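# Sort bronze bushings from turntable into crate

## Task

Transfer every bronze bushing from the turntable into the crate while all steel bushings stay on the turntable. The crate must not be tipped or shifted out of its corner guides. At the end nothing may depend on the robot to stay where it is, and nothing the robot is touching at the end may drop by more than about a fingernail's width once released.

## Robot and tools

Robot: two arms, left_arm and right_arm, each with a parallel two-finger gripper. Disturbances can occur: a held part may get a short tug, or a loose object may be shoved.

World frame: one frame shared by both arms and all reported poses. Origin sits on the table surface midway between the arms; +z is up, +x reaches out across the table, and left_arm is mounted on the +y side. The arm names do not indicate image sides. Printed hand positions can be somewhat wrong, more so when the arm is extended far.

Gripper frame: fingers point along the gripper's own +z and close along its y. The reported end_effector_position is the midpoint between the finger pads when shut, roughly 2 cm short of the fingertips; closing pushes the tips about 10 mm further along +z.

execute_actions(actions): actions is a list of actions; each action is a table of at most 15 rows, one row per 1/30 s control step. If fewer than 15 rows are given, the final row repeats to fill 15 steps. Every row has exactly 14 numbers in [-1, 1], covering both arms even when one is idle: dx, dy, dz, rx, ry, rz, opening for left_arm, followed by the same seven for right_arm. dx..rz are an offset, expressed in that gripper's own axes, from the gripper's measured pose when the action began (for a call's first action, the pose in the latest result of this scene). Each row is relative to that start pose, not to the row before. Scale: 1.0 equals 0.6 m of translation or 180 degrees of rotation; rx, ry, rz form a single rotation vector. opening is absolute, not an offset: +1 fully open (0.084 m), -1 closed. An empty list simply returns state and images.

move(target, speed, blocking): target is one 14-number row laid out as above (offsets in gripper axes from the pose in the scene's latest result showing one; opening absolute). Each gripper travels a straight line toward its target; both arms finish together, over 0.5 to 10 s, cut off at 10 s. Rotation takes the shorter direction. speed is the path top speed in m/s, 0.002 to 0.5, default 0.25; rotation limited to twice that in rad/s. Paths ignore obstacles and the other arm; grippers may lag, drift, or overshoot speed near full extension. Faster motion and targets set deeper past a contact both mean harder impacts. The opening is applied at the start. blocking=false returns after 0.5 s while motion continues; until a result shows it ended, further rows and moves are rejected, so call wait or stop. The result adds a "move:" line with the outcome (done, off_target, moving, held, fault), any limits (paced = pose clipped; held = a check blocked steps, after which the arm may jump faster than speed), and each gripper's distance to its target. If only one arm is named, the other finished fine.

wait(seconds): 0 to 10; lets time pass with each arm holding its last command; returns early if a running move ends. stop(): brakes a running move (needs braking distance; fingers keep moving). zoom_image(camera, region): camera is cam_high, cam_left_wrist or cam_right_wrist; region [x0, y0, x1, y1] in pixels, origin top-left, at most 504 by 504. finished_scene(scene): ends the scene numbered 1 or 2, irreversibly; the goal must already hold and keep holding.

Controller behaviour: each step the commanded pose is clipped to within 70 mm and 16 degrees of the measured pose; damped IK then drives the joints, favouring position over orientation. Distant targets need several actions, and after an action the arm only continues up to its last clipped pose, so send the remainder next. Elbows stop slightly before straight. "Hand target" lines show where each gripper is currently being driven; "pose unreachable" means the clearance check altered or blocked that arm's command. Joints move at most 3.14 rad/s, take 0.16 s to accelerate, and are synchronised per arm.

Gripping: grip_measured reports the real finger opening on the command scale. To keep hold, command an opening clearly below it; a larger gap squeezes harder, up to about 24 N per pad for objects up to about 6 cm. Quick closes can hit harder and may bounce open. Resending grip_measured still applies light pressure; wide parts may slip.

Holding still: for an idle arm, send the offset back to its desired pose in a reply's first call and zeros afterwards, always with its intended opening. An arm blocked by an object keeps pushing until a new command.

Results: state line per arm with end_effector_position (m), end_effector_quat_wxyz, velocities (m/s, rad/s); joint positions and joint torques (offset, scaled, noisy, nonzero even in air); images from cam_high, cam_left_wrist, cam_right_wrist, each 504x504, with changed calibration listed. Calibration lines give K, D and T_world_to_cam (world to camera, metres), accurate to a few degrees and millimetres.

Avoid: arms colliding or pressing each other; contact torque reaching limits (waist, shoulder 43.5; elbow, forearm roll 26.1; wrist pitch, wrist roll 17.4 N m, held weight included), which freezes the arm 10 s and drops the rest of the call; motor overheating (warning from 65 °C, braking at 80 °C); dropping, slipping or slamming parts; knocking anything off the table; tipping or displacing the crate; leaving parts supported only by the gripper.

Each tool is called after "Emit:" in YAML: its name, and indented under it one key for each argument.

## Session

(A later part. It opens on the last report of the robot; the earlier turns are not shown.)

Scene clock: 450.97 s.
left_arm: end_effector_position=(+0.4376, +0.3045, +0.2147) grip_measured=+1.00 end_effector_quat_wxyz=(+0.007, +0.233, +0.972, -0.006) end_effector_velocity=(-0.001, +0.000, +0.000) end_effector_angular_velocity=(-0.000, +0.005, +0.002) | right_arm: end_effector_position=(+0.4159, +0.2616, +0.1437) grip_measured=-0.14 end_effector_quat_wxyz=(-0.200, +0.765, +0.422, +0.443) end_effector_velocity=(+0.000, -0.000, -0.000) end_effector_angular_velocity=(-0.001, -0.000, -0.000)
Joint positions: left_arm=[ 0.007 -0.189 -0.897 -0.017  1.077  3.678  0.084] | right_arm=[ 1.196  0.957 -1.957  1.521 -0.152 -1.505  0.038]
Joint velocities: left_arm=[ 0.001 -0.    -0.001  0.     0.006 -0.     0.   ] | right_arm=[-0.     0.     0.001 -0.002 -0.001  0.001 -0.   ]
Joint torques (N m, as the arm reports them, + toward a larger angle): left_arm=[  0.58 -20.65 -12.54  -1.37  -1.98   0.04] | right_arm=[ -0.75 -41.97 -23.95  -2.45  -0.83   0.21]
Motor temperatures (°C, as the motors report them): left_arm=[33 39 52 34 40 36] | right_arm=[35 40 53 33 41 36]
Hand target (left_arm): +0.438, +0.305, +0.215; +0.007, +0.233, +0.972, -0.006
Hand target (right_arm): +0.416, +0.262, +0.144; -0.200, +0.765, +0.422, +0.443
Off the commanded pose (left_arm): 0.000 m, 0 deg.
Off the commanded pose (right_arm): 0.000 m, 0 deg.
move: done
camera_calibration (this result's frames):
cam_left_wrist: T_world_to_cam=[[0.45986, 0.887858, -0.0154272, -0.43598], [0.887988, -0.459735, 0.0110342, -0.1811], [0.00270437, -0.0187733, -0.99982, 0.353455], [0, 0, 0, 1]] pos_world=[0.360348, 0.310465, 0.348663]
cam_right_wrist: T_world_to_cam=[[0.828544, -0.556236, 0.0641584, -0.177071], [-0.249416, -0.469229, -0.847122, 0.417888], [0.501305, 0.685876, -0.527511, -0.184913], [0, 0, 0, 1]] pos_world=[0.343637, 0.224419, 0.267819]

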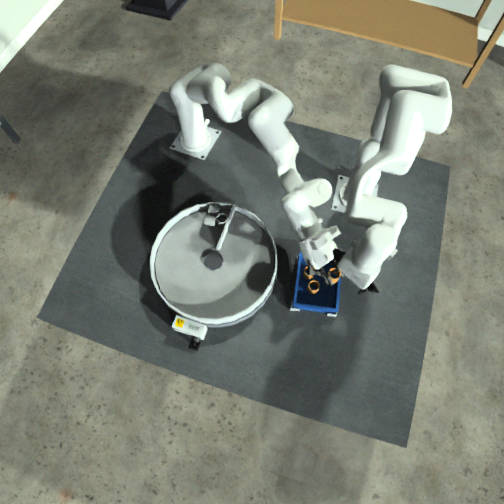

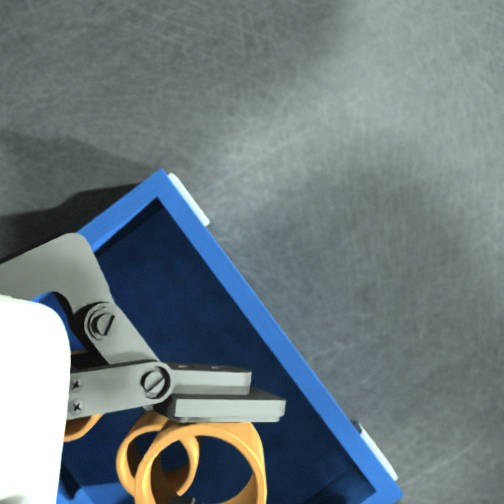

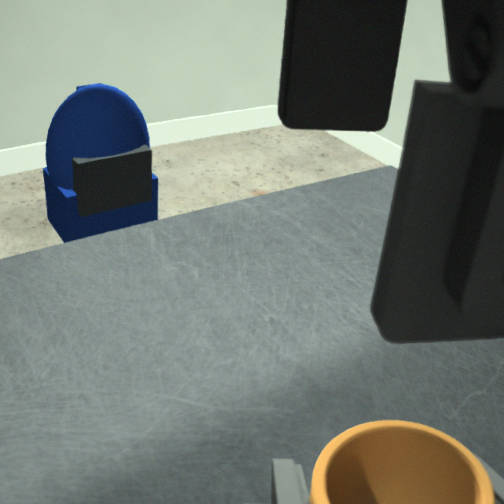

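Emit:
move:
  target: [0.1,0.2,-0.15,0,0,0,1,-0.07,0,0.044,0,0,0,-1]
  speed: 0.08

Emit:
move:
  target: [0,0,0,0,0,0,1,0,0,0,0,0,0,0.3]

Emit:
move:
  target: [0,0,0,0,0,0,1,0,0,-0.25,0,0,0,0.3]
  speed: 0.12

Scene clock: 460.77 s.
left_arm: end_effector_position=(+0.4374, +0.4397, +0.3024) grip_measured=+1.00 end_effector_quat_wxyz=(+0.006, +0.233, +0.972, -0.006) end_effector_velocity=(+0.000, +0.002, +0.001) end_effector_angular_velocity=(+0.000, -0.000, +0.001) | right_arm: end_effector_position=(+0.4188, +0.2601, +0.0944) grip_measured=-0.14 end_effector_quat_wxyz=(-0.198, +0.767, +0.424, +0.439) end_effector_velocity=(-0.000, +0.001, -0.000) end_effector_angular_velocity=(+0.010, -0.007, +0.003)
Joint positions: left_arm=[ 0.317 -0.13  -1.211 -0.017  1.338  3.983  0.084] | right_arm=[ 1.177  1.092 -2.158  2.031 -0.15  -2.029  0.038]
Joint velocities: left_arm=[ 0.004  0.003 -0.007  0.     0.004  0.003  0.   ] | right_arm=[-0.012  0.014 -0.056  0.205 -0.002 -0.216  0.   ]
Joint torques (N m, as the arm reports them, + toward a larger angle): left_arm=[ -0.1  -22.66 -12.88  -1.15  -2.1    0.15] | right_arm=[ -0.75 -42.23 -23.48  -1.86   0.11   0.18]
Motor temperatures (°C, as the motors report them): left_arm=[33 39 52 34 40 36] | right_arm=[35 40 53 33 41 36]
Hand target (left_arm): +0.437, +0.440, +0.303; +0.006, +0.233, +0.972, -0.006
Hand target (right_arm): +0.419, +0.260, +0.094; -0.199, +0.767, +0.423, +0.439
Off the commanded pose (left_arm): 0.000 m, 0 deg.
Off the commanded pose (right_arm): 0.000 m, 1 deg.
move: done
camera_calibration (this result's frames):
cam_left_wrist: T_world_to_cam=[[0.459633, 0.887971, -0.0156681, -0.554409], [0.888107, -0.459523, 0.0102591, -0.11968], [0.00190996, -0.0186304, -0.999825, 0.443954], [0, 0, 0, 1]] pos_world=[0.360265, 0.445574, 0.436417]
cam_right_wrist: T_world_to_cam=[[0.829163, -0.555432, 0.0631174, -0.177577], [-0.254407, -0.475483, -0.842136, 0.379333], [0.49776, 0.682211, -0.535559, -0.208209], [0, 0, 0, 1]] pos_world=[0.347384, 0.223777, 0.21915]

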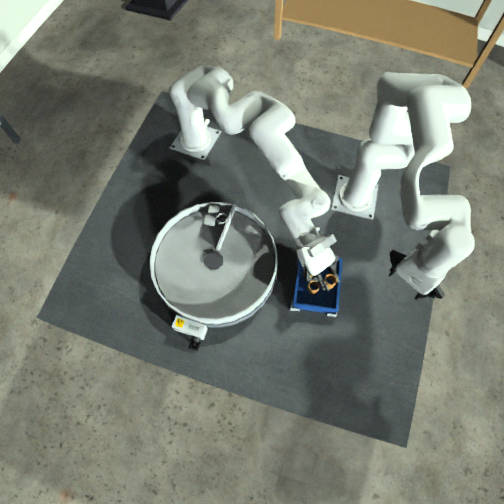

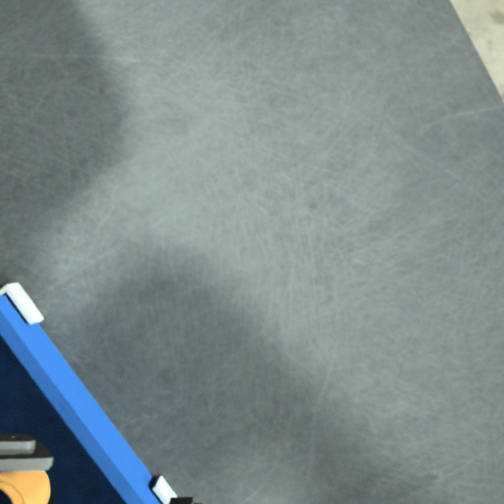

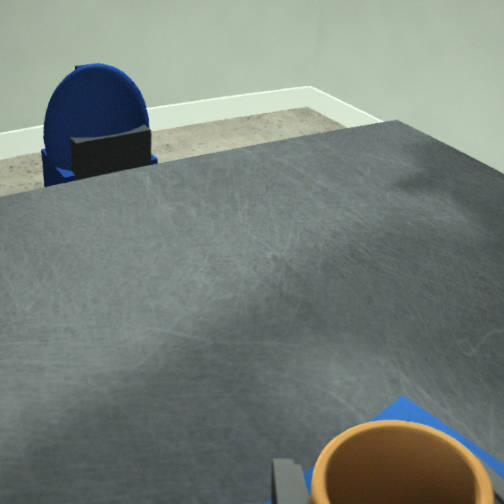

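Scene clock: 461.30 s.
left_arm: end_effector_position=(+0.4374, +0.4397, +0.3024) grip_measured=+1.00 end_effector_quat_wxyz=(+0.006, +0.233, +0.972, -0.006) end_effector_velocity=(-0.000, +0.001, -0.000) end_effector_angular_velocity=(-0.000, +0.001, +0.001) | right_arm: end_effector_position=(+0.4188, +0.2601, +0.0944) grip_measured=+0.29 end_effector_quat_wxyz=(-0.198, +0.767, +0.424, +0.439) end_effector_velocity=(+0.000, -0.001, -0.001) end_effector_angular_velocity=(-0.003, -0.001, -0.001)
Joint positions: left_arm=[ 0.317 -0.13  -1.211 -0.017  1.338  3.983  0.084] | right_arm=[ 1.177  1.092 -2.159  2.033 -0.15  -2.032  0.056]
Joint velocities: left_arm=[ 0.002  0.     0.001 -0.     0.     0.001  0.   ] | right_arm=[ 0.     0.001  0.002 -0.007 -0.002  0.006  0.   ]
Joint torques (N m, as the arm reports them, + toward a larger angle): left_arm=[  0.15 -22.81 -12.97  -0.97  -2.02   0.05] | right_arm=[ -0.81 -42.16 -23.27  -1.81   0.18   0.27]
Motor temperatures (°C, as the motors report them): left_arm=[33 39 52 34 40 36] | right_arm=[35 40 53 33 41 36]
Hand target (left_arm): +0.437, +0.440, +0.302; +0.006, +0.233, +0.972, -0.006
Hand target (right_arm): +0.419, +0.260, +0.094; -0.198, +0.767, +0.424, +0.439
Off the commanded pose (left_arm): 0.000 m, 0 deg.
Off the commanded pose (right_arm): 0.000 m, 0 deg.
move: done
camera_calibration (this result's frames):
cam_left_wrist: T_world_to_cam=[[0.459645, 0.887964, -0.0156715, -0.554404], [0.888101, -0.459535, 0.0102567, -0.119674], [0.00190595, -0.0186323, -0.999825, 0.443955], [0, 0, 0, 1]] pos_world=[0.360266, 0.445569, 0.436416]
cam_right_wrist: T_world_to_cam=[[0.829164, -0.555429, 0.0631397, -0.177576], [-0.254301, -0.475372, -0.842231, 0.379306], [0.497814, 0.68229, -0.535407, -0.208248], [0, 0, 0, 1]] pos_world=[0.347366, 0.223766, 0.219177]

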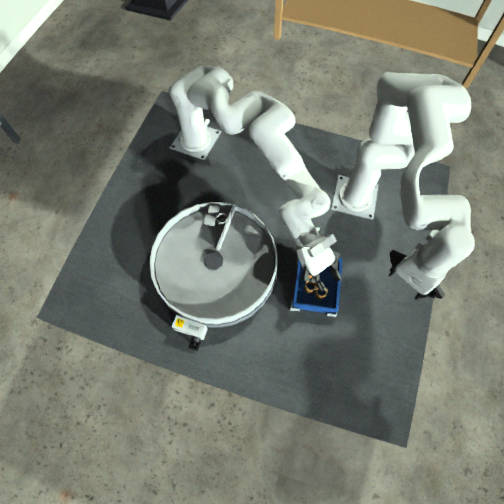

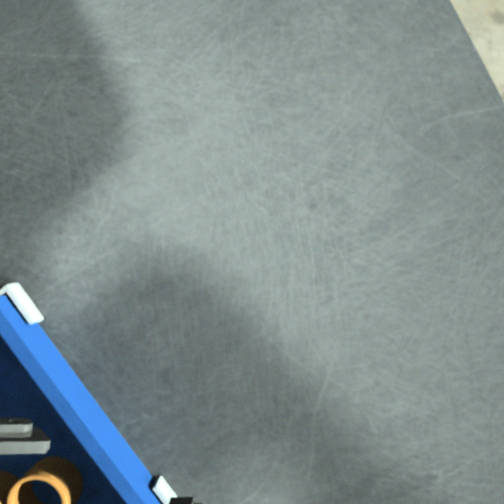

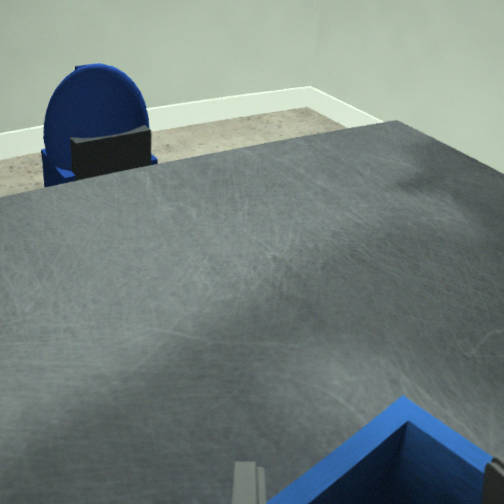

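Scene clock: 464.60 s.
left_arm: end_effector_position=(+0.4374, +0.4397, +0.3024) grip_measured=+1.00 end_effector_quat_wxyz=(+0.006, +0.233, +0.972, -0.006) end_effector_velocity=(-0.000, +0.000, -0.001) end_effector_angular_velocity=(+0.000, +0.001, -0.000) | right_arm: end_effector_position=(+0.3424, +0.1582, +0.1740) grip_measured=+0.29 end_effector_quat_wxyz=(-0.204, +0.766, +0.426, +0.436) end_effector_velocity=(-0.000, +0.001, +0.000) end_effector_angular_velocity=(-0.009, -0.017, -0.031)
Joint positions: left_arm=[ 0.317 -0.13  -1.211 -0.017  1.338  3.983  0.084] | right_arm=[ 1.038  0.469 -1.455  3.33   0.02  -3.398  0.056]
Joint velocities: left_arm=[ 0.001 -0.     0.001  0.001 -0.     0.001  0.   ] | right_arm=[-0.031 -0.006  0.022  0.324  0.02  -0.34  -0.   ]
Joint torques (N m, as the arm reports them, + toward a larger angle): left_arm=[  0.3  -23.6  -12.66  -1.14  -2.14   0.13] | right_arm=[ -0.41 -32.96 -22.45   0.31   1.14   0.41]
Motor temperatures (°C, as the motors report them): left_arm=[33 39 53 34 40 36] | right_arm=[35 40 53 33 41 36]
Hand target (left_arm): +0.437, +0.440, +0.302; +0.006, +0.233, +0.972, -0.006
Hand target (right_arm): +0.342, +0.158, +0.174; -0.202, +0.766, +0.425, +0.437
Off the commanded pose (left_arm): 0.000 m, 0 deg.
Off the commanded pose (right_arm): 0.001 m, 1 deg.
move: done
camera_calibration (this result's frames):
cam_left_wrist: T_world_to_cam=[[0.459645, 0.887964, -0.0156714, -0.554404], [0.888101, -0.459535, 0.0102566, -0.119674], [0.00190596, -0.0186322, -0.999825, 0.443955], [0, 0, 0, 1]] pos_world=[0.360266, 0.445569, 0.436416]
cam_right_wrist: T_world_to_cam=[[0.83562, -0.546512, 0.0553515, -0.178122], [-0.254622, -0.474653, -0.842539, 0.37849], [0.48673, 0.689949, -0.535783, -0.0553959], [0, 0, 0, 1]] pos_world=[0.272177, 0.120526, 0.299072]

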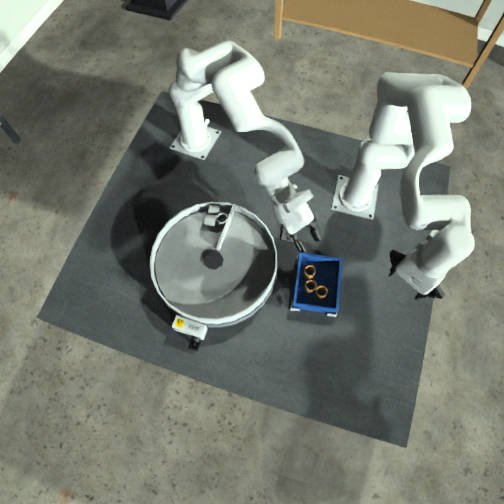

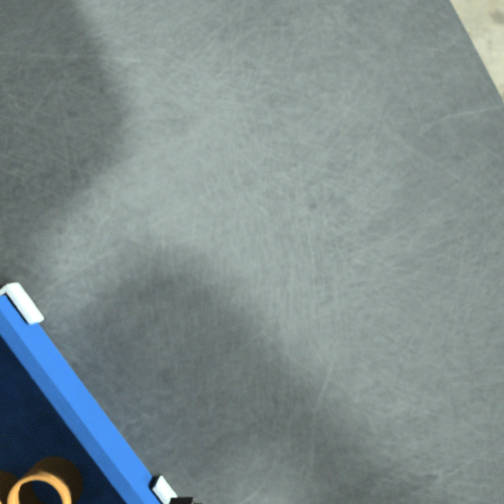

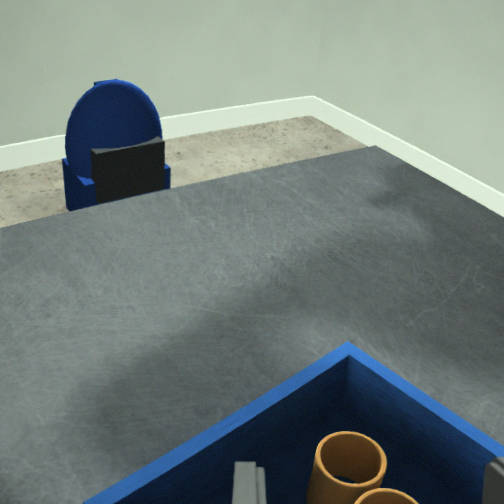

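Emit:
finished_scene:
  scene: 2

The scene is finished: the task was done.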